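## Task

One gripper holds the yellow sulfur ball. Use the other gripper to push a loose grey peg fully into one of that ball's free holes until it locks. Pegs already seated in the ball must stay where they are. At the end the holding gripper must still grip either the ball or a peg locked into it. Anything else that stays in place only because the robot is holding it does not count as finished.

## Robot and tools

Robot: two six-joint arms with parallel-jaw grippers, named left_arm and right_arm. The names do not describe image sides. The arms face each other across a table. left_arm's base is at (-0.049, +0.528, +0.102) m, on the +y side. right_arm's base is at (+0.050, -0.466, +0.079) m.

Frame: one shared scene frame, in metres. The origin is the table centre, +z is up, and the table surface is at z = +0.020. Quaternions are written w first (qw, qx, qy, qz). In gripper axes the fingers point along +x and close along y. end_effector_position is the point between the pads, about 3-4 cm behind the fingertips. Reported hand positions can be slightly wrong, more so at long reach.

Row layout: every motion command uses 16 numbers. The first 8 are for left_arm: x, y, z, qw, qx, qy, qz, opening. The last 8 are the same for right_arm. Both halves must always be filled, even if only one arm moves. x, y, z and the quaternion form an absolute target pose in the scene frame, not an offset. opening runs from -1 to +1. +1 is fully open (0.088 m). Empty fingers close at about -0.80, and lower values add nothing. Closing fully takes at least about 0.5 s. To hold something, command roughly 0.07 below its grip_measured reading. A smaller margin gives a lighter grip.

Tools:
- execute_actions(actions, pictures): give an empty list to only read the state. Give one action {"rows": [[16 numbers], ...], "steps": n} with up to 15 rows and n ≤ 15. Each step is 1/30 s, one row per step, and the last row repeats to fill n. A wait {"steps": n} allows up to 300 and counts from the previous result. A target more than 0.6 m from the arm's last reported position along any of its gripper axes is refused, and nothing is sent.
- move(target, speed): target is one 16-number row of absolute poses. Each gripper follows a straight line to its pose, taking 0.5–10 s, and both arms finish together. speed is in m/s, from 0.002 to 0.5, default 0.25. Rotation speed is capped at twice that value in rad/s. Openings are applied when the move starts. Paths do not avoid obstacles or the other arm. The result adds a "move:" line giving the ending (done, off_target, moving, held, fault), any limits that acted (paced = target was clipped, held = some steps were blocked), and each gripper's distance from its pose.
- wait(seconds): 0 to 10. Nothing new is sent during it.
- zoom_image(camera, region): a closer crop of one camera's last image. region is [x0, y0, x1, y1] in pixels, at most 504×504. Cameras: cam_head_left, cam_head_right, cam_left_wrist, cam_right_wrist, each 672x504.
- read_manual(section): licence text only.
- finished_scene(scene): ends and grades the current scene, then gives the next task. It cannot be undone.

Control behaviour: at each step the commanded pose is clipped to within 70 mm and 16 degrees of the measured pose. Inverse kinematics then favours position over orientation. After an action, an arm keeps moving only to its last clipped pose, so check the result and command the remainder. Joint friction can stop the gripper short of its target or leave it tilted, and tiny moves may not happen. Keep one fixed target quaternion for an arm rather than copying back reported values that have drifted. To keep an arm still, resend its last reported full pose and the opening you want at every call. The simulation keeps running while you reply.

Results: a state line "left_arm: … | right_arm: …" gives position, quaternion and velocities. grip_measured shows finger opening on the command scale. It can be off by about 1 mm, and reads up to about 0.061 narrower while squeezing hard. The last Joint positions value per arm is the opening in metres. "Hand target" shows what the controller is steering toward. "pose unreachable" and HELD mark steps where a clearance check changed or blocked commands. MOTOR HOT warns at 50 °C. At 95 °C an OVER-TEMPERATURE FAULT holds the arm until it cools, and the arm can lose power and go limp if cooling takes too long. A TORQUE FAULT freezes the arm for 10 s when contact torque reaches a joint's load limit. Limits in N m: waist 16.6, shoulder 20.6, elbow 20.5, wrist pitch 5.42, wrist yaw 5.4, wrist roll 5.07. A held object's weight counts toward these.

Joint ranges (rad): waist ±3.054, shoulder 0 to 3.142, elbow 0 to 2.356, wrist pitch ±1.571, wrist yaw ±1.571, wrist roll ±3.142.

Cameras: calibration (K, distortion, T_world_to_cam) is supplied for projecting scene points. Each scene may differ by a few degrees or millimetres. Wrist camera poses follow their arm's joints.

Suggested flow: look at the scene and locate the ball, its free holes and a loose peg. Keep the holding arm still with a firm grip. Grasp the peg with the free arm, line it up with the hole's axis, and push it in slowly until it seats. Then open and back away, keeping the ball held.

Avoid: dropping or knocking anything off the table (that fails the task), hitting the arms together, fast contacts, and targets placed far beyond a contact, since these press hard. Avoid long heavy holds that overheat motors. Loose objects may occasionally be nudged by outside pushes.

Each tool is called after "Call:" in YAML: its name, and indented under it one key for each argument.

## Session

I'll start by looking at the current scene.

Call:
execute_actions:
  actions: []

Scene clock: 0.00 s of 4400.00 s.
left_arm: end_effector_position=(+0.2045, +0.1752, +0.3057) grip_measured=+0.003 end_effector_quat_wxyz=(+0.845, -0.004, -0.015, -0.535) end_effector_velocity=(-0.000, +0.000, +0.001) end_effector_angular_velocity=(-0.008, +0.022, +0.014) | right_arm: end_effector_position=(+0.0015, -0.1527, +0.4016) grip_measured=+1.000 end_effector_quat_wxyz=(+0.651, +0.015, -0.016, +0.759) end_effector_velocity=(-0.000, +0.001, -0.003) end_effector_angular_velocity=(-0.011, -0.009, +0.005)
Joint positions: left_arm=[0.279 1.622 0.644 1.008 0.274 0.001 0.039] | right_arm=[-0.003  0.855  0.655  0.245 -0.    -0.005  0.088]
Joint velocities: left_arm=[-0.007 -0.007 -0.002 -0.007 -0.022 -0.022 -0.   ] | right_arm=[-0.002  0.002 -0.002 -0.007 -0.007 -0.007 -0.   ]
Motor temperatures (°C, as the motors report them): left_arm=[23 21 23 21 23 21] | right_arm=[20 23 23 20 21 20]
Heat: left arm: hottest waist 23 °C (+0.0 °C/min); right arm: hottest shoulder 23 °C (+0.0 °C/min).
Hand target (left_arm): +0.204, +0.175, +0.306; +0.845, -0.004, -0.015, -0.535
Hand target (right_arm): +0.002, -0.153, +0.402; +0.651, +0.015, -0.016, +0.759

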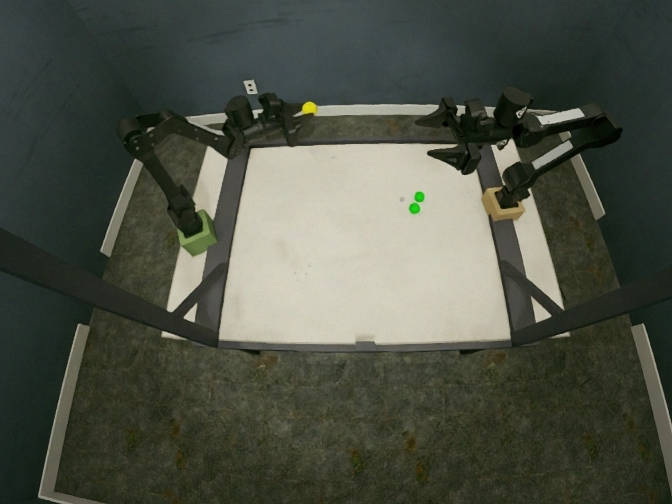

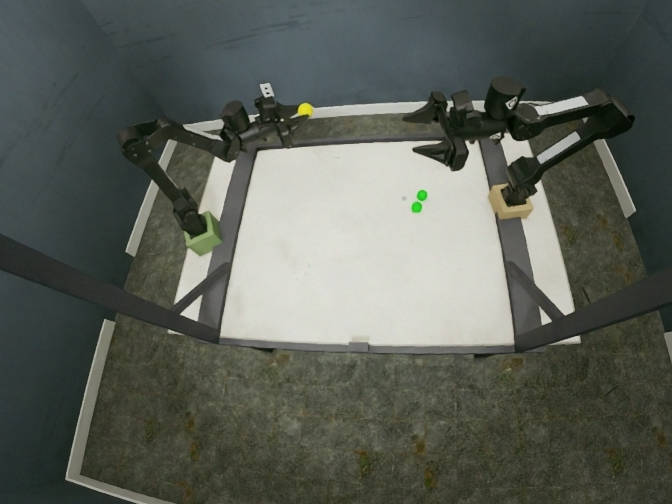

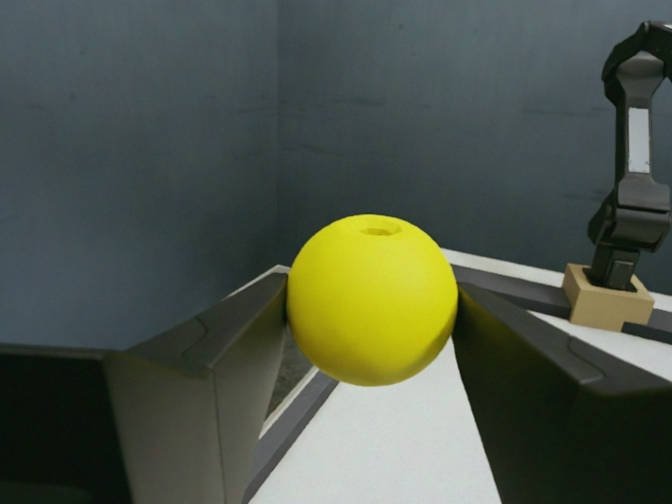

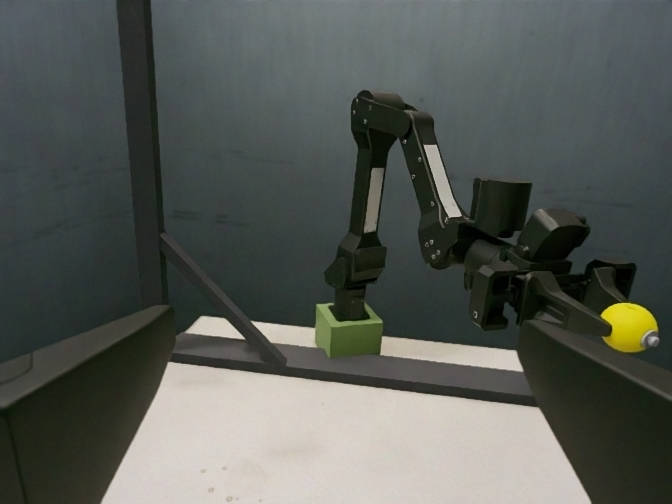

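Call:
zoom_image:
  camera: "cam_head_left"
  region: [370, 170, 450, 230]

Call:
zoom_image:
  camera: "cam_right_wrist"
  region: [572, 280, 672, 370]

Call:
zoom_image:
  camera: "cam_left_wrist"
  region: [270, 190, 480, 400]

Call:
zoom_image:
  camera: "cam_head_left"
  region: [270, 80, 350, 140]

Region (370, 170, 450, 230) of cam_head_left's 672x504 image, scaled by 6.300, with more detail than that image has; it fills the top 378 rows of this view, and the rest is white.

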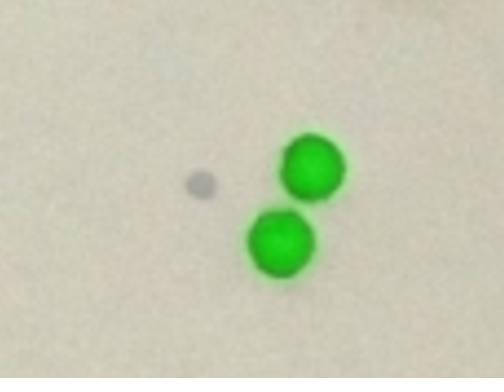

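Region (572, 280, 672, 370) of cam_right_wrist's 672x504 image, scaled by 5.040, with more detail than that image has; it fills the top 454 rows of this view, and the rest is white.

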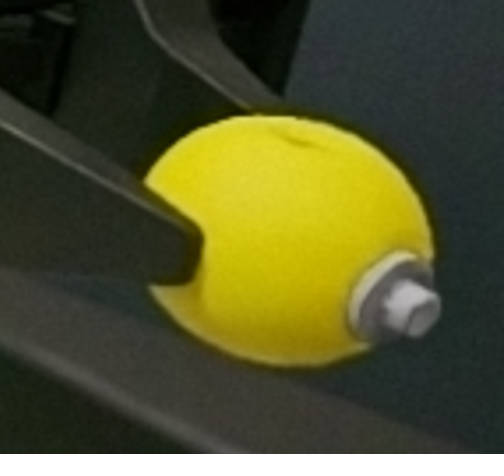

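Region (270, 190, 480, 400) of cam_left_wrist's 672x504 image, scaled by 2.400, with more detail than that image has.

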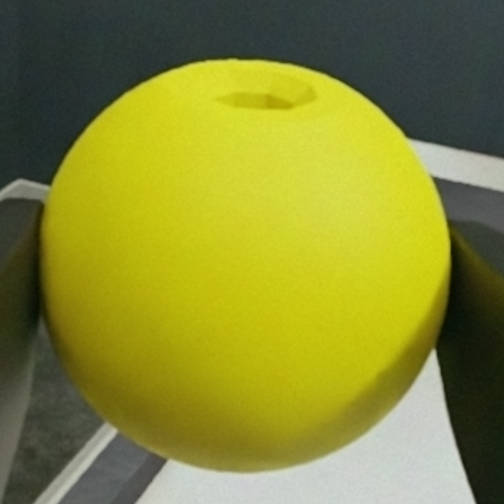

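Region (270, 80, 350, 140) of cam_head_left's 672x504 image, scaled by 6.300, with more detail than that image has; it fills the top 378 rows of this view, and the rest is white.

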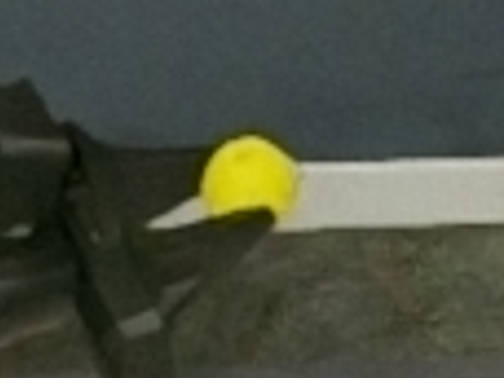

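Call:
move:
  target: [0.2045, 0.1752, 0.3057, 0.845, -0.004, -0.015, -0.535, -0.07, 0.072, -0.107, 0.17, 0.5, -0.5, 0.5, 0.5, 0.2]
  speed: 0.3

Scene clock: 48.40 s of 4400.00 s.
left_arm: end_effector_position=(+0.2045, +0.1752, +0.3057) grip_measured=+0.003 end_effector_quat_wxyz=(+0.845, -0.004, -0.015, -0.535) end_effector_velocity=(-0.001, +0.001, -0.002) end_effector_angular_velocity=(+0.009, -0.002, -0.005) | right_arm: end_effector_position=(+0.0709, -0.1094, +0.1730) grip_measured=+0.203 end_effector_quat_wxyz=(+0.498, -0.497, +0.499, +0.506) end_effector_velocity=(-0.001, -0.005, -0.001) end_effector_angular_velocity=(-0.026, +0.009, +0.005)
Joint positions: left_arm=[0.279 1.622 0.644 1.008 0.274 0.001 0.039] | right_arm=[-0.22   1.904  1.5   -1.159 -0.01  -0.069  0.049]
Joint velocities: left_arm=[ 0.002 -0.002 -0.002 -0.007  0.007  0.007 -0.   ] | right_arm=[-0.002  0.002 -0.002 -0.022 -0.007 -0.007 -0.   ]
Motor temperatures (°C, as the motors report them): left_arm=[23 25 27 27 23 21] | right_arm=[20 24 29 27 21 20]
Heat: left arm: hottest elbow 27 °C (+5.0 °C/min); right arm: hottest elbow 29 °C (+7.4 °C/min).
Hand target (left_arm): +0.205, +0.175, +0.306; +0.845, -0.004, -0.015, -0.535
Hand target (right_arm): +0.072, -0.108, +0.170; +0.497, -0.500, +0.501, +0.503
Off the commanded pose (left_arm): 0.000 m, 0 deg.
Off the commanded pose (right_arm): 0.004 m, 1 deg.
After step 90, 42.17 s passed at rest.
move: done
camera_calibration (this result's frames):
cam_right_wrist: T_world_to_cam=[[0.996938, 0.077742, 0.00836626, -0.0613947], [0.0714547, -0.949269, 0.30624, -0.128893], [0.0317495, -0.304704, -0.951918, 0.20851], [0, 0, 0, 1]] pos_world=[0.0637967, -0.0540477, 0.23847]

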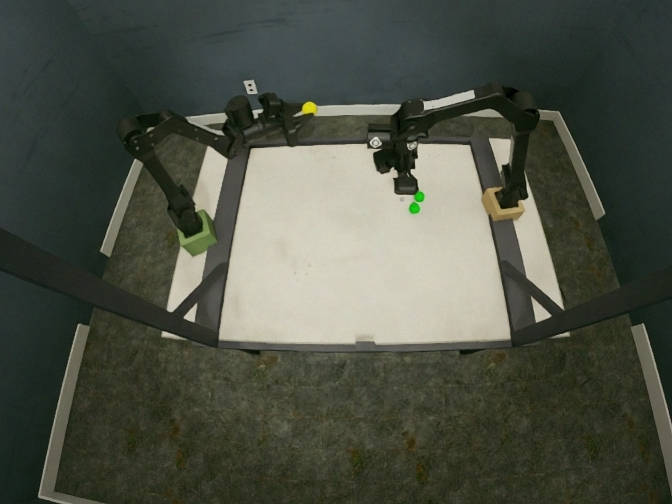

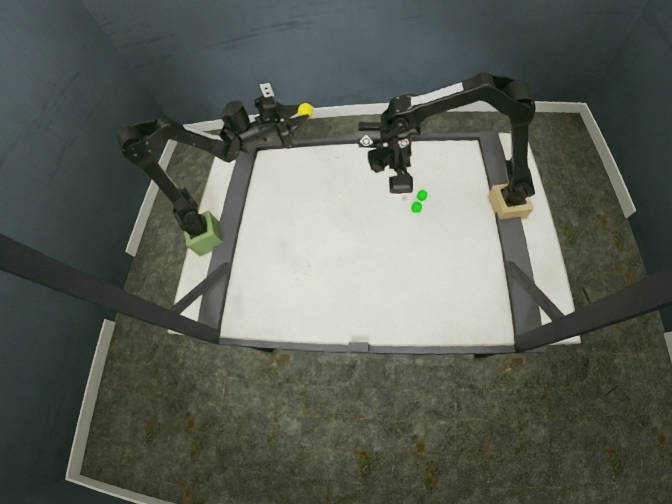

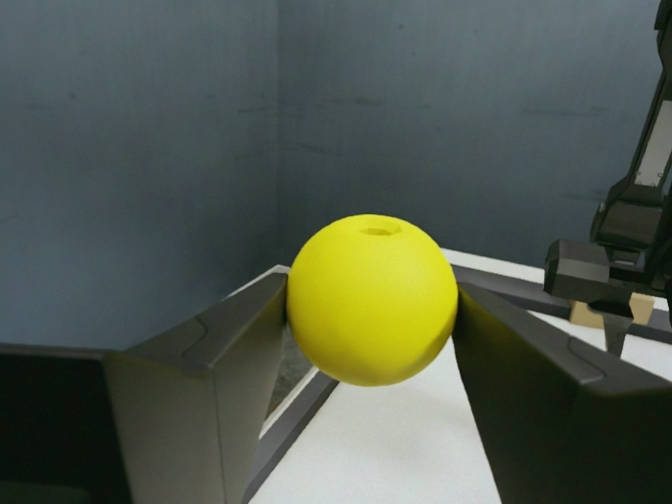

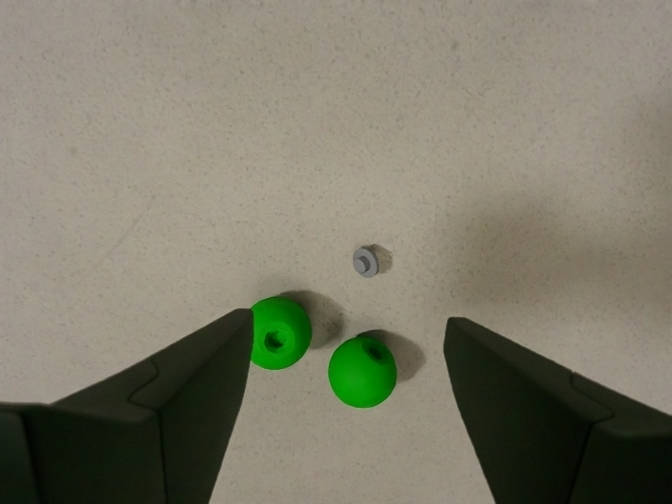

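Call:
zoom_image:
  camera: "cam_right_wrist"
  region: [330, 225, 410, 295]

Region (330, 225, 410, 295) of cam_right_wrist's 672x504 image, scaled by 6.300, with more detail than that image has; it fills the top 441 rows of this view, and the rest is white.

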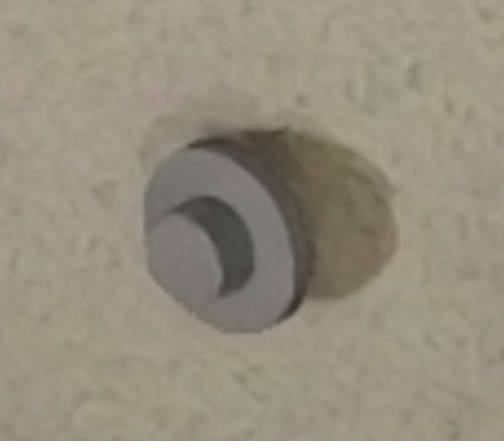

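Call:
move:
  target: [0.2045, 0.1752, 0.3057, 0.845, -0.004, -0.015, -0.535, -0.07, 0.085, -0.1265, 0.105, -0.0739, -0.7032, -0.0739, 0.7032, -0.39]
  speed: 0.3

Scene clock: 112.73 s of 4400.00 s.
left_arm: end_effector_position=(+0.2045, +0.1752, +0.3057) grip_measured=+0.003 end_effector_quat_wxyz=(+0.845, -0.004, -0.015, -0.535) end_effector_velocity=(-0.002, -0.001, -0.002) end_effector_angular_velocity=(+0.009, -0.002, -0.010) | right_arm: end_effector_position=(+0.0838, -0.1228, +0.1118) grip_measured=-0.387 end_effector_quat_wxyz=(-0.066, -0.704, -0.082, +0.703) end_effector_velocity=(+0.002, -0.002, +0.000) end_effector_angular_velocity=(-0.008, -0.007, +0.019)
Joint positions: left_arm=[0.279 1.622 0.644 1.008 0.274 0.001 0.039] | right_arm=[-0.257  1.914  1.261 -0.896 -0.003 -1.88   0.02 ]
Joint velocities: left_arm=[-0.002 -0.002 -0.002 -0.007  0.007  0.007 -0.   ] | right_arm=[-0.002 -0.002 -0.002 -0.007  0.007 -0.022 -0.   ]
Motor temperatures (°C, as the motors report them): left_arm=[23 27 29 30 23 21] | right_arm=[20 31 30 23 21 20]
Heat: left arm: hottest wrist pitch 30 °C (+3.0 °C/min); right arm: hottest shoulder 31 °C (+2.0 °C/min).
Hand target (left_arm): +0.205, +0.175, +0.306; +0.845, -0.004, -0.015, -0.535
Hand target (right_arm): +0.085, -0.127, +0.105; +0.074, +0.703, +0.074, -0.703
Off the commanded pose (left_arm): 0.000 m, 0 deg.
Off the commanded pose (right_arm): 0.008 m, 1 deg.
After step 90, 57.93 s passed at rest.
move: done
camera_calibration (this result's frames):
cam_right_wrist: T_world_to_cam=[[-0.277251, 0.960032, 0.0383381, 0.139111], [0.913551, 0.251049, 0.319998, -0.0485098], [0.297584, 0.123744, -0.946642, 0.175542], [0, 0, 0, 1]] pos_world=[0.0306467, -0.143095, 0.176365]

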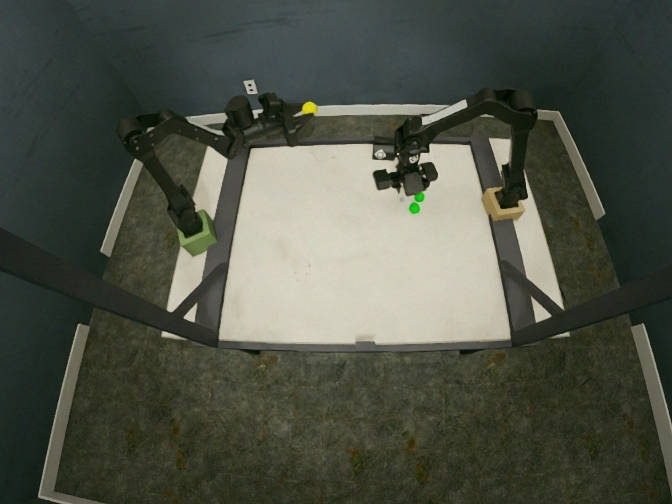

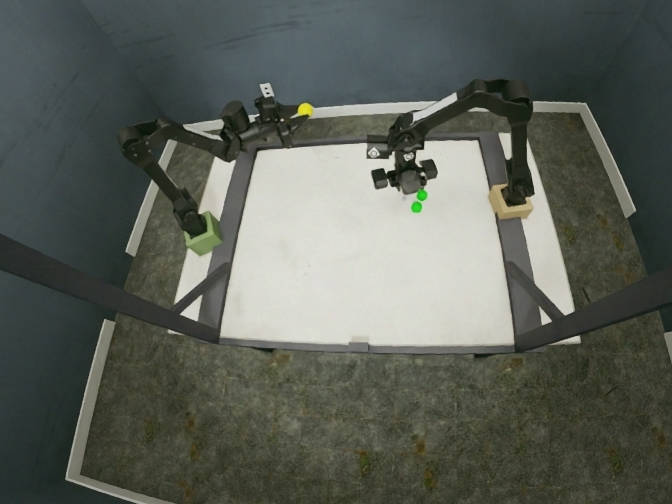

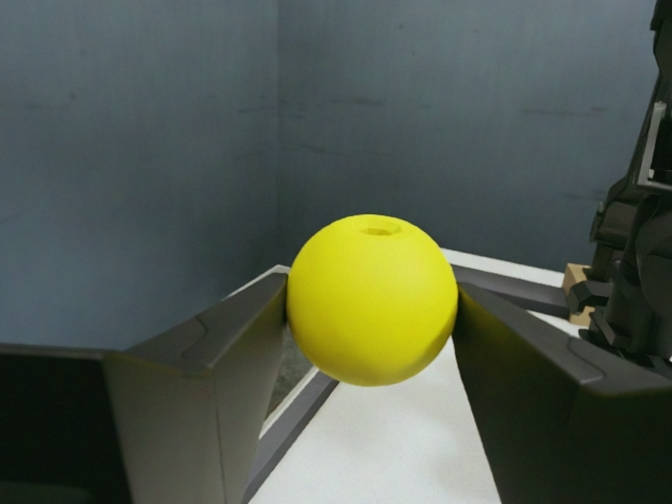

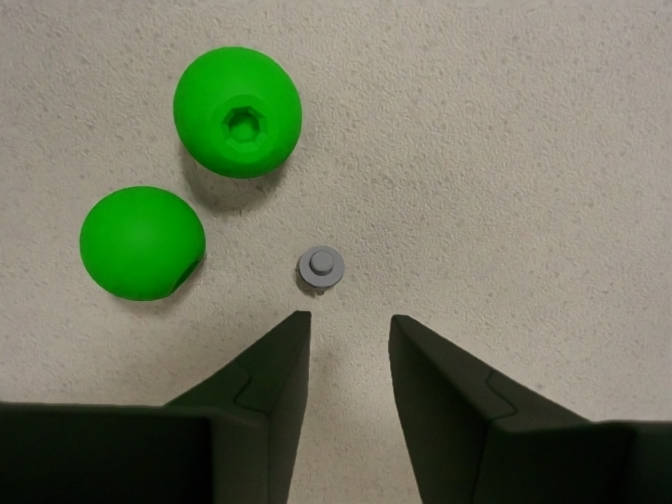

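Call:
zoom_image:
  camera: "cam_right_wrist"
  region: [280, 230, 420, 340]

Region (280, 230, 420, 340) of cam_right_wrist's 672x504 image, scaled by 3.600, with more detail than that image has; it fills the top 396 rows of this view, and the rest is white.

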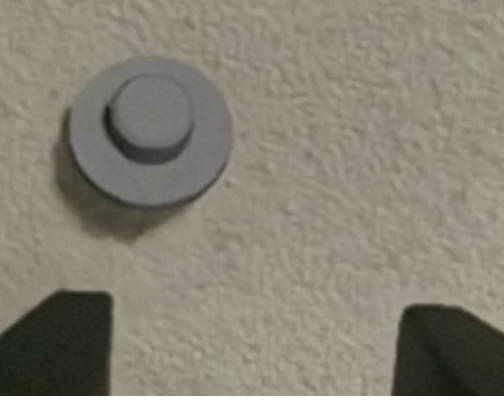

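Call:
move:
  target: [0.2045, 0.1752, 0.3057, 0.845, -0.004, -0.015, -0.535, -0.07, 0.0895, -0.1295, 0.074, -0.0739, -0.7032, -0.0739, 0.7032, -0.54]
  speed: 0.1

Scene clock: 129.17 s of 4400.00 s.
left_arm: end_effector_position=(+0.2045, +0.1752, +0.3057) grip_measured=+0.003 end_effector_quat_wxyz=(+0.845, -0.004, -0.015, -0.535) end_effector_velocity=(-0.002, -0.001, +0.002) end_effector_angular_velocity=(-0.002, -0.012, -0.010) | right_arm: end_effector_position=(+0.0885, -0.1259, +0.0799) grip_measured=-0.537 end_effector_quat_wxyz=(-0.067, -0.703, -0.081, +0.703) end_effector_velocity=(+0.002, -0.003, -0.001) end_effector_angular_velocity=(-0.013, -0.006, +0.005)
Joint positions: left_arm=[0.279 1.622 0.644 1.008 0.274 0.001 0.039] | right_arm=[-0.271  1.963  1.188 -0.777 -0.003 -1.895  0.013]
Joint velocities: left_arm=[-0.002 -0.002 -0.002  0.007  0.007  0.007 -0.   ] | right_arm=[-0.002  0.002 -0.002 -0.007  0.007 -0.007  0.   ]
Motor temperatures (°C, as the motors report them): left_arm=[23 27 29 31 23 21] | right_arm=[20 32 29 22 21 20]
Heat: left arm: hottest wrist pitch 31 °C (+3.0 °C/min); right arm: hottest shoulder 32 °C (+2.0 °C/min).
Hand target (left_arm): +0.205, +0.175, +0.306; +0.845, -0.004, -0.015, -0.535
Hand target (right_arm): +0.089, -0.130, +0.074; +0.074, +0.703, +0.074, -0.703
Off the commanded pose (left_arm): 0.000 m, 0 deg.
Off the commanded pose (right_arm): 0.007 m, 1 deg.
After step 90, 12.63 s passed at rest.
move: done
camera_calibration (this result's frames):
cam_right_wrist: T_world_to_cam=[[-0.27798, 0.959933, 0.0354458, 0.144893], [0.913364, 0.252707, 0.319226, -0.0415165], [0.297478, 0.121113, -0.947016, 0.144085], [0, 0, 0, 1]] pos_world=[0.0353351, -0.146047, 0.144568]

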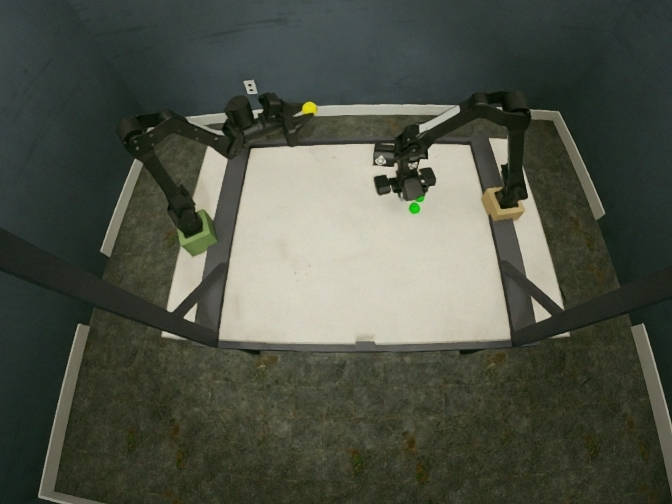

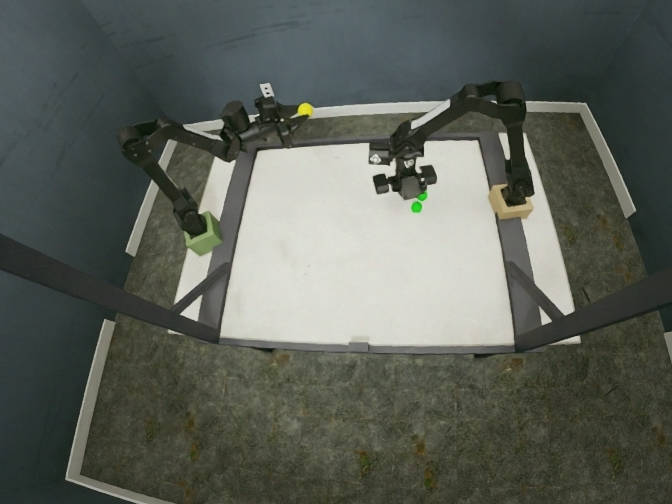

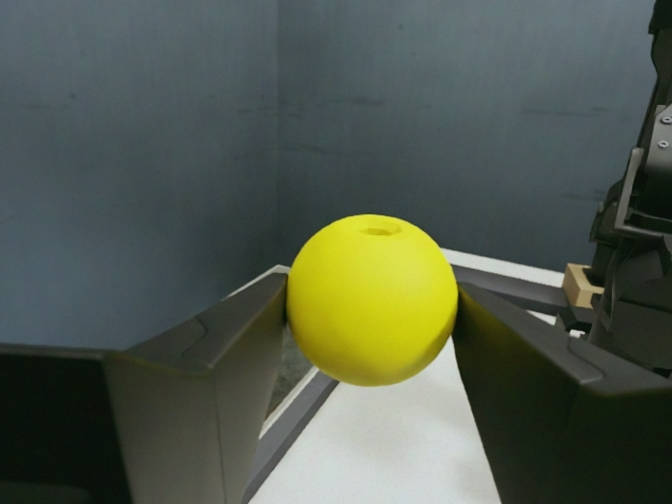

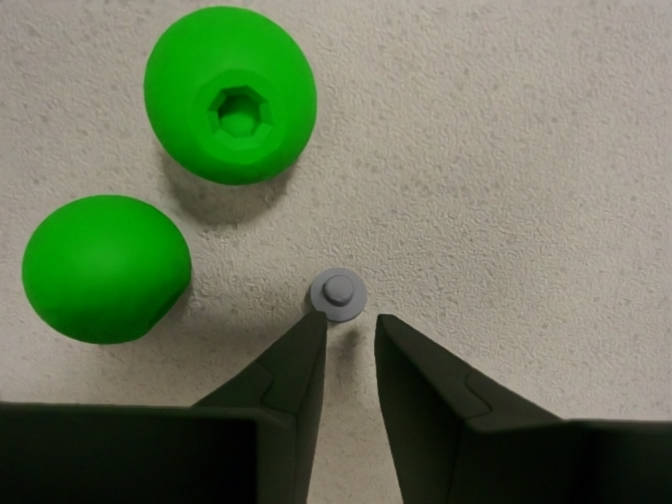

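Call:
zoom_image:
  camera: "cam_right_wrist"
  region: [290, 250, 410, 350]

Region (290, 250, 410, 350) of cam_right_wrist's 672x504 image, scaled by 4.200, with more detail than that image has.

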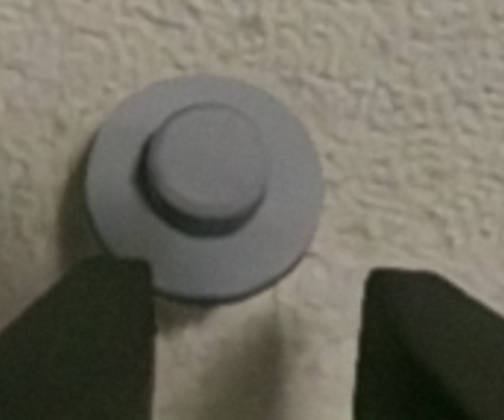

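Call:
move:
  target: [0.2045, 0.1752, 0.3057, 0.845, -0.004, -0.015, -0.535, -0.07, 0.0905, -0.1318, 0.069, -0.0739, -0.7032, -0.0739, 0.7032, -0.54]
  speed: 0.05

Scene clock: 145.77 s of 4400.00 s.
left_arm: end_effector_position=(+0.2045, +0.1752, +0.3057) grip_measured=+0.003 end_effector_quat_wxyz=(+0.845, -0.004, -0.015, -0.535) end_effector_velocity=(-0.002, -0.001, -0.002) end_effector_angular_velocity=(-0.010, +0.038, -0.001) | right_arm: end_effector_position=(+0.0896, -0.1276, +0.0754) grip_measured=-0.537 end_effector_quat_wxyz=(-0.066, -0.704, -0.081, +0.703) end_effector_velocity=(+0.000, +0.004, -0.001) end_effector_angular_velocity=(+0.018, +0.005, +0.020)
Joint positions: left_arm=[0.279 1.622 0.644 1.008 0.274 0.001 0.039] | right_arm=[-0.275  1.966  1.171 -0.756 -0.003 -1.898  0.013]
Joint velocities: left_arm=[-0.007 -0.002 -0.002 -0.007 -0.007 -0.037 -0.   ] | right_arm=[-0.002  0.002 -0.002  0.022 -0.007 -0.022  0.   ]
Motor temperatures (°C, as the motors report them): left_arm=[23 28 29 31 23 21] | right_arm=[20 32 29 22 21 20]
Heat: left arm: hottest wrist pitch 31 °C (+2.0 °C/min); right arm: hottest shoulder 32 °C (+2.0 °C/min).
Hand target (left_arm): +0.205, +0.175, +0.306; +0.845, -0.004, -0.015, -0.535
Hand target (right_arm): +0.091, -0.132, +0.069; +0.074, +0.703, +0.074, -0.703
Off the commanded pose (left_arm): 0.000 m, 0 deg.
Off the commanded pose (right_arm): 0.008 m, 1 deg.
After step 90, 12.87 s passed at rest.
move: done
camera_calibration (this result's frames):
cam_right_wrist: T_world_to_cam=[[-0.277624, 0.95997, 0.0371873, 0.146803], [0.913368, 0.251751, 0.319969, -0.0408444], [0.297799, 0.122797, -0.946698, 0.139815], [0, 0, 0, 1]] pos_world=[0.0364254, -0.147813, 0.139972]

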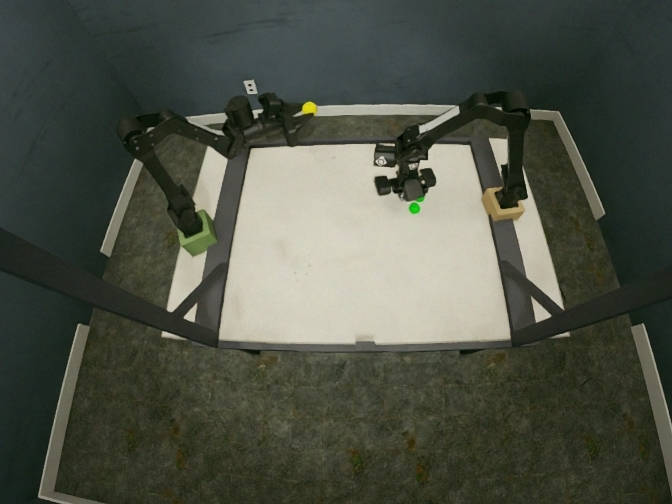

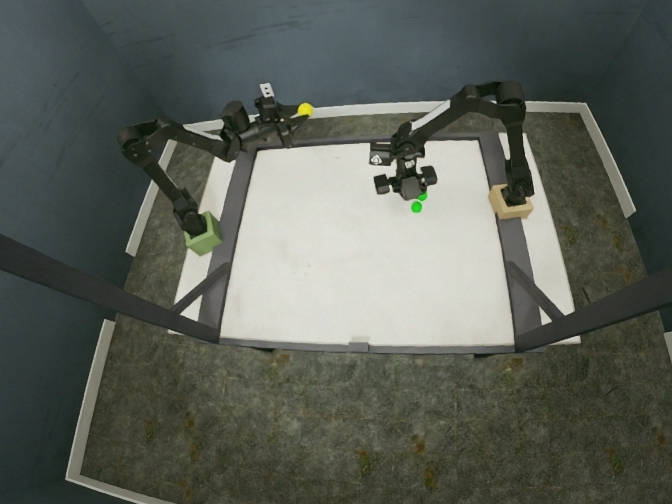

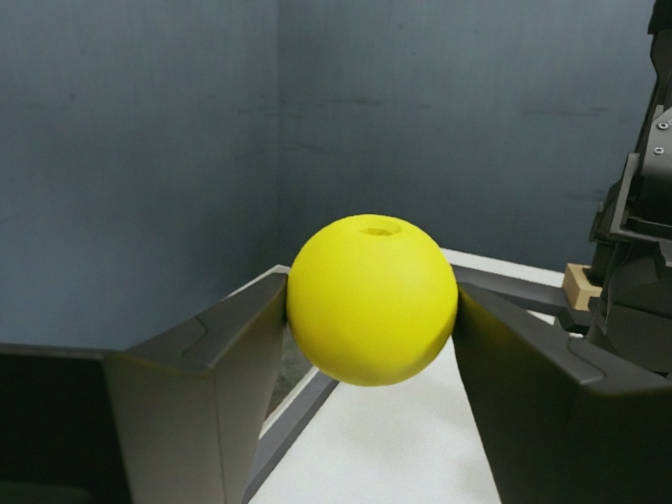

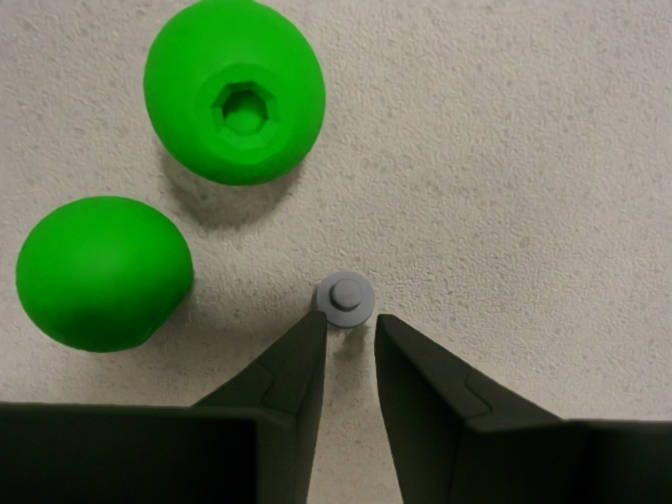

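Call:
move:
  target: [0.2045, 0.1752, 0.3057, 0.845, -0.004, -0.015, -0.535, -0.07, 0.0906, -0.1324, 0.0625, -0.0739, -0.7032, -0.0739, 0.7032, -0.54]
  speed: 0.03

Call:
zoom_image:
  camera: "cam_right_wrist"
  region: [290, 260, 410, 360]

Scene clock: 152.80 s of 4400.00 s.
left_arm: end_effector_position=(+0.2045, +0.1752, +0.3057) grip_measured=+0.003 end_effector_quat_wxyz=(+0.845, -0.004, -0.015, -0.535) end_effector_velocity=(+0.001, +0.002, -0.005) end_effector_angular_velocity=(+0.007, +0.035, +0.019) | right_arm: end_effector_position=(+0.0897, -0.1280, +0.0688) grip_measured=-0.537 end_effector_quat_wxyz=(-0.066, -0.704, -0.082, +0.703) end_effector_velocity=(+0.002, -0.001, +0.001) end_effector_angular_velocity=(-0.003, -0.007, -0.010)
Joint positions: left_arm=[0.279 1.622 0.644 1.008 0.274 0.001 0.039] | right_arm=[-0.275  1.978  1.158 -0.73  -0.003 -1.899  0.013]
Joint velocities: left_arm=[-0.002 -0.007 -0.007 -0.022 -0.022 -0.022 -0.   ] | right_arm=[-0.002 -0.002  0.002 -0.007  0.007  0.007 -0.   ]
Motor temperatures (°C, as the motors report them): left_arm=[23 28 29 31 23 21] | right_arm=[20 32 28 22 21 20]
Heat: left arm: hottest wrist pitch 31 °C (+1.0 °C/min); right arm: hottest shoulder 32 °C (+2.0 °C/min).
Hand target (left_arm): +0.205, +0.175, +0.306; +0.845, -0.004, -0.015, -0.535
Hand target (right_arm): +0.091, -0.132, +0.063; +0.074, +0.703, +0.074, -0.703
Off the commanded pose (left_arm): 0.000 m, 0 deg.
Off the commanded pose (right_arm): 0.008 m, 1 deg.
After step 90, 3.27 s passed at rest.
move: done
camera_calibration (this result's frames):
cam_right_wrist: T_world_to_cam=[[-0.277992, 0.95985, 0.0375346, 0.147509], [0.913252, 0.251978, 0.32012, -0.0386638], [0.297809, 0.123269, -0.946633, 0.133682], [0, 0, 0, 1]] pos_world=[0.0365045, -0.148323, 0.133388]

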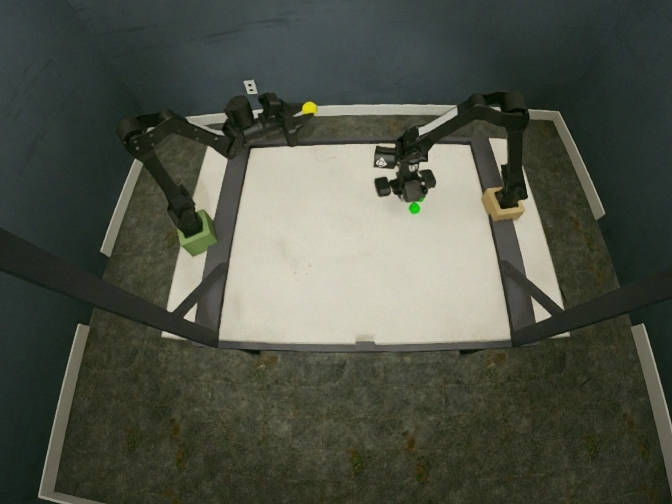

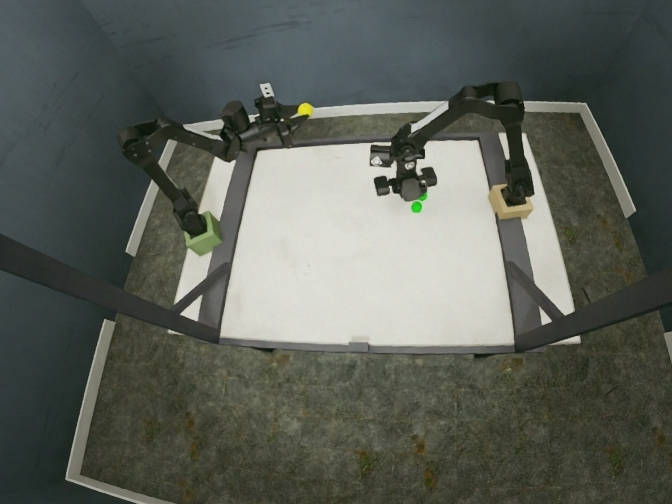

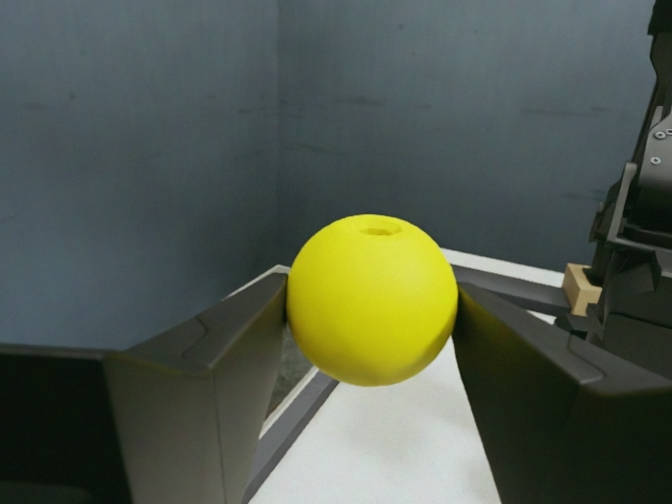

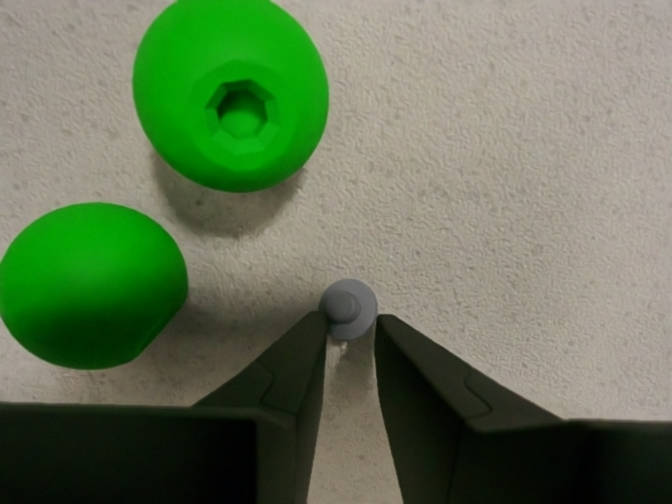

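Region (290, 260, 410, 360) of cam_right_wrist's 672x504 image, scaled by 4.200, with more detail than that image has.

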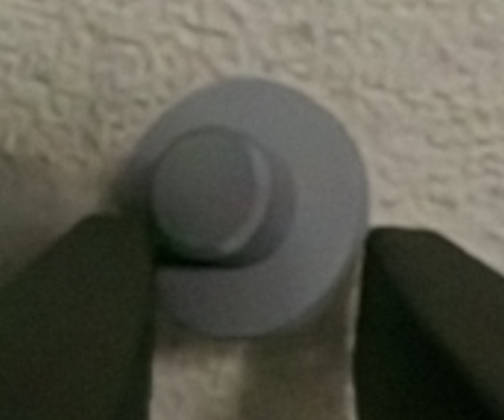

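Call:
move:
  target: [0.2045, 0.1752, 0.3057, 0.845, -0.004, -0.015, -0.535, -0.07, 0.0897, -0.1300, 0.083, -0.0739, -0.7032, -0.0739, 0.7032, -0.54]
  speed: 0.03

Call:
zoom_image:
  camera: "cam_right_wrist"
  region: [290, 250, 410, 350]

Scene clock: 160.30 s of 4400.00 s.
left_arm: end_effector_position=(+0.2045, +0.1752, +0.3057) grip_measured=+0.003 end_effector_quat_wxyz=(+0.845, -0.004, -0.015, -0.535) end_effector_velocity=(-0.000, +0.000, -0.002) end_effector_angular_velocity=(+0.002, +0.012, +0.005) | right_arm: end_effector_position=(+0.0891, -0.1327, +0.0785) grip_measured=-0.537 end_effector_quat_wxyz=(-0.079, -0.701, -0.069, +0.705) end_effector_velocity=(+0.000, -0.009, +0.000) end_effector_angular_velocity=(-0.035, +0.012, -0.000)
Joint positions: left_arm=[0.279 1.622 0.644 1.008 0.274 0.001 0.039] | right_arm=[-0.275  1.968  1.188 -0.806 -0.003 -1.899  0.013]
Joint velocities: left_arm=[-0.002 -0.002 -0.002 -0.007 -0.007 -0.007 -0.   ] | right_arm=[-0.007 -0.002 -0.002 -0.037 -0.007 -0.007 -0.   ]
Motor temperatures (°C, as the motors report them): left_arm=[23 28 29 32 23 21] | right_arm=[20 32 28 22 21 20]
Heat: left arm: hottest wrist pitch 32 °C (+2.0 °C/min); right arm: hottest shoulder 32 °C (+1.0 °C/min).
Hand target (left_arm): +0.205, +0.175, +0.306; +0.845, -0.004, -0.015, -0.535
Hand target (right_arm): +0.090, -0.130, +0.083; +0.074, +0.703, +0.074, -0.703
Off the commanded pose (left_arm): 0.000 m, 0 deg.
Off the commanded pose (right_arm): 0.005 m, 1 deg.
After step 90, 3.73 s passed at rest.
move: done
camera_calibration (this result's frames):
cam_right_wrist: T_world_to_cam=[[-0.277903, 0.960597, 0.00486967, 0.154162], [0.914568, 0.263029, 0.307215, -0.0376914], [0.293828, 0.0898295, -0.951628, 0.139865], [0, 0, 0, 1]] pos_world=[0.0362171, -0.150738, 0.143928]

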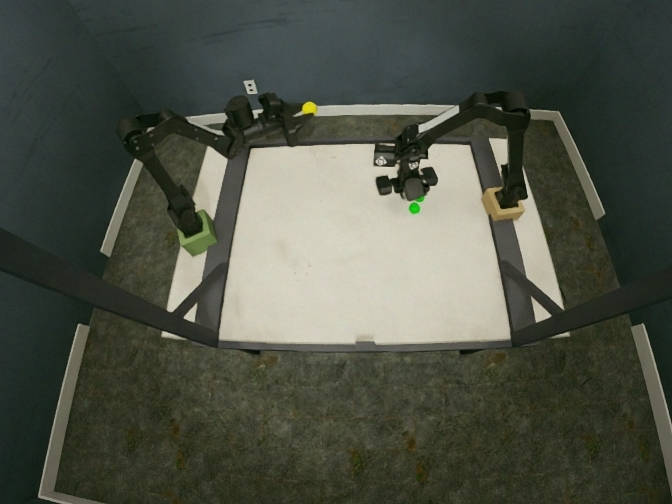

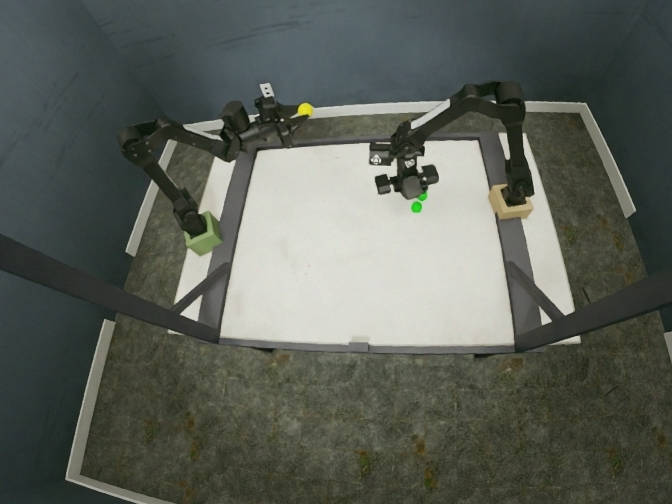

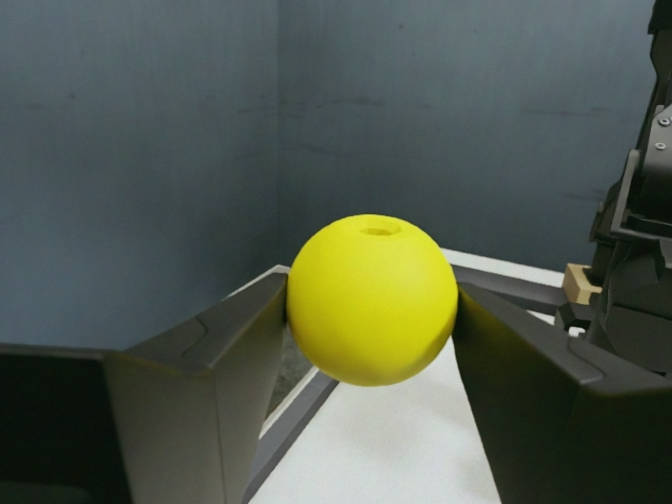

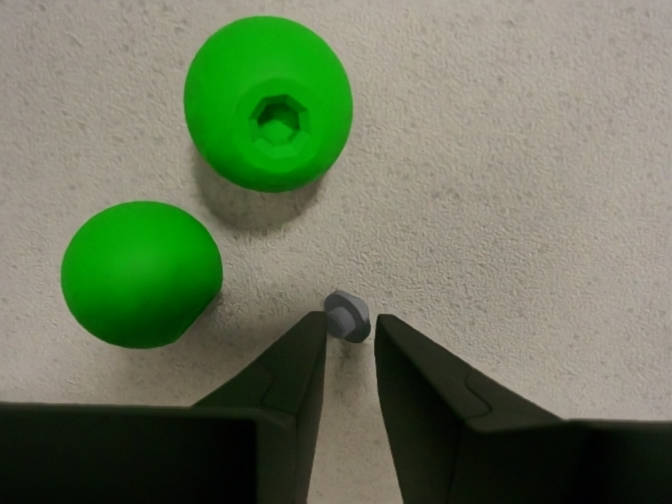

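Region (290, 250, 410, 350) of cam_right_wrist's 672x504 image, scaled by 4.200, with more detail than that image has.

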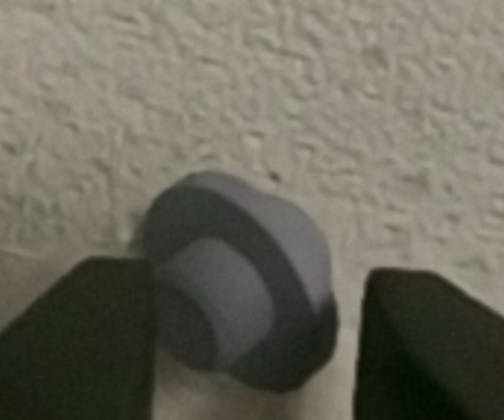

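Call:
move:
  target: [0.2045, 0.1752, 0.3057, 0.845, -0.004, -0.015, -0.535, -0.07, 0.0897, -0.1300, 0.105, -0.0739, -0.7032, -0.0739, 0.7032, -0.4]
  speed: 0.08

Call:
zoom_image:
  camera: "cam_right_wrist"
  region: [290, 230, 410, 330]

Scene clock: 182.00 s of 4400.00 s.
left_arm: end_effector_position=(+0.2045, +0.1752, +0.3057) grip_measured=+0.003 end_effector_quat_wxyz=(+0.845, -0.004, -0.015, -0.535) end_effector_velocity=(-0.003, -0.000, -0.003) end_effector_angular_velocity=(-0.000, +0.028, -0.001) | right_arm: end_effector_position=(+0.0893, -0.1321, +0.1009) grip_measured=-0.403 end_effector_quat_wxyz=(-0.078, -0.701, -0.070, +0.705) end_effector_velocity=(-0.001, -0.004, -0.001) end_effector_angular_velocity=(-0.011, +0.009, +0.005)
Joint positions: left_arm=[0.279 1.622 0.644 1.008 0.274 0.001 0.039] | right_arm=[-0.275  1.928  1.232 -0.888 -0.003 -1.899  0.019]
Joint velocities: left_arm=[-0.007 -0.002 -0.007 -0.007 -0.007 -0.022 -0.   ] | right_arm=[-0.002 -0.002 -0.007 -0.007 -0.007 -0.007  0.   ]
Motor temperatures (°C, as the motors report them): left_arm=[23 28 29 32 23 21] | right_arm=[20 36 29 22 21 20]
Heat: left arm: hottest wrist pitch 32 °C (+1.0 °C/min); right arm: hottest shoulder 36 °C (+5.1 °C/min).
Hand target (left_arm): +0.205, +0.175, +0.306; +0.845, -0.004, -0.015, -0.535
Hand target (right_arm): +0.090, -0.130, +0.105; +0.074, +0.703, +0.074, -0.703
Off the commanded pose (left_arm): 0.000 m, 0 deg.
Off the commanded pose (right_arm): 0.005 m, 1 deg.
After step 120, 16.93 s passed at rest.
move: done
camera_calibration (this result's frames):
cam_right_wrist: T_world_to_cam=[[-0.277911, 0.960585, 0.00647779, 0.153325], [0.914381, 0.262465, 0.308253, -0.045021], [0.294403, 0.0915902, -0.951282, 0.161232], [0, 0, 0, 1]] pos_world=[0.03631, -0.150233, 0.166262]

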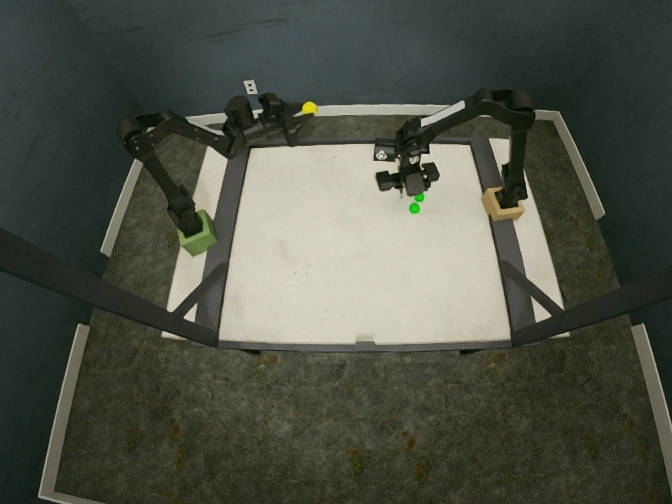

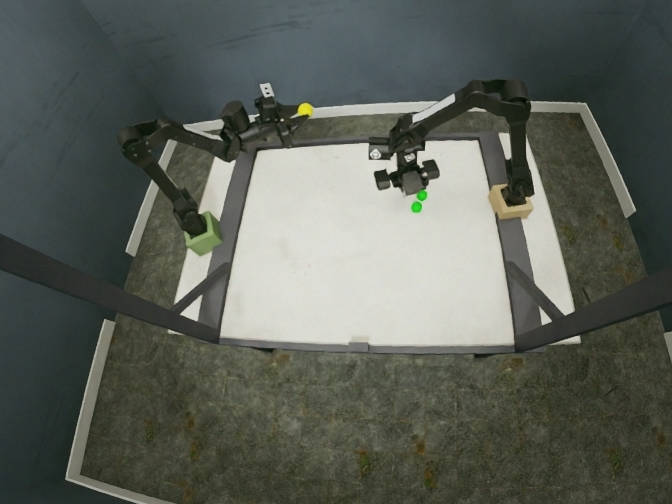

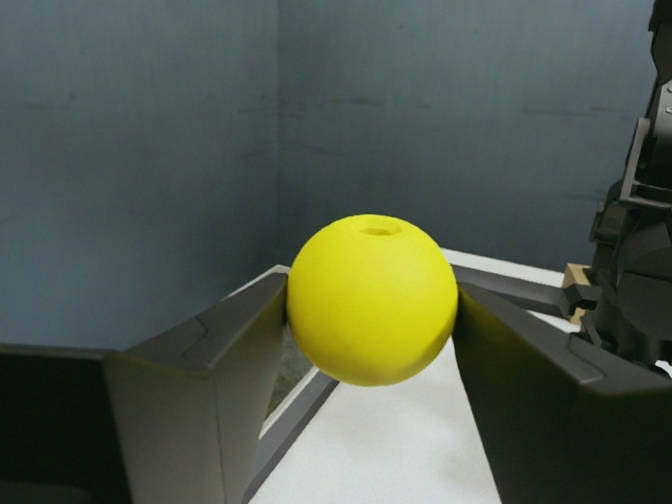

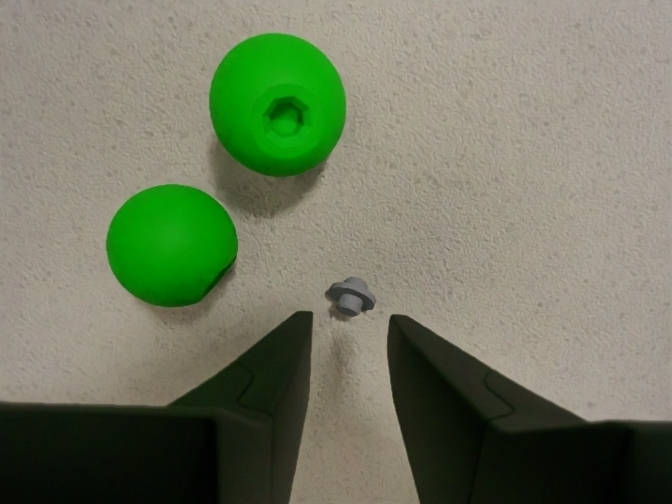

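Region (290, 230, 410, 330) of cam_right_wrist's 672x504 image, scaled by 4.200, with more detail than that image has.

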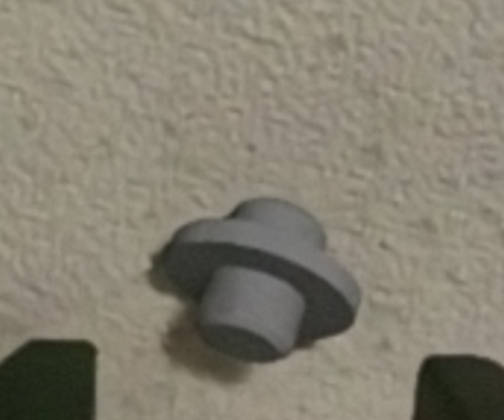

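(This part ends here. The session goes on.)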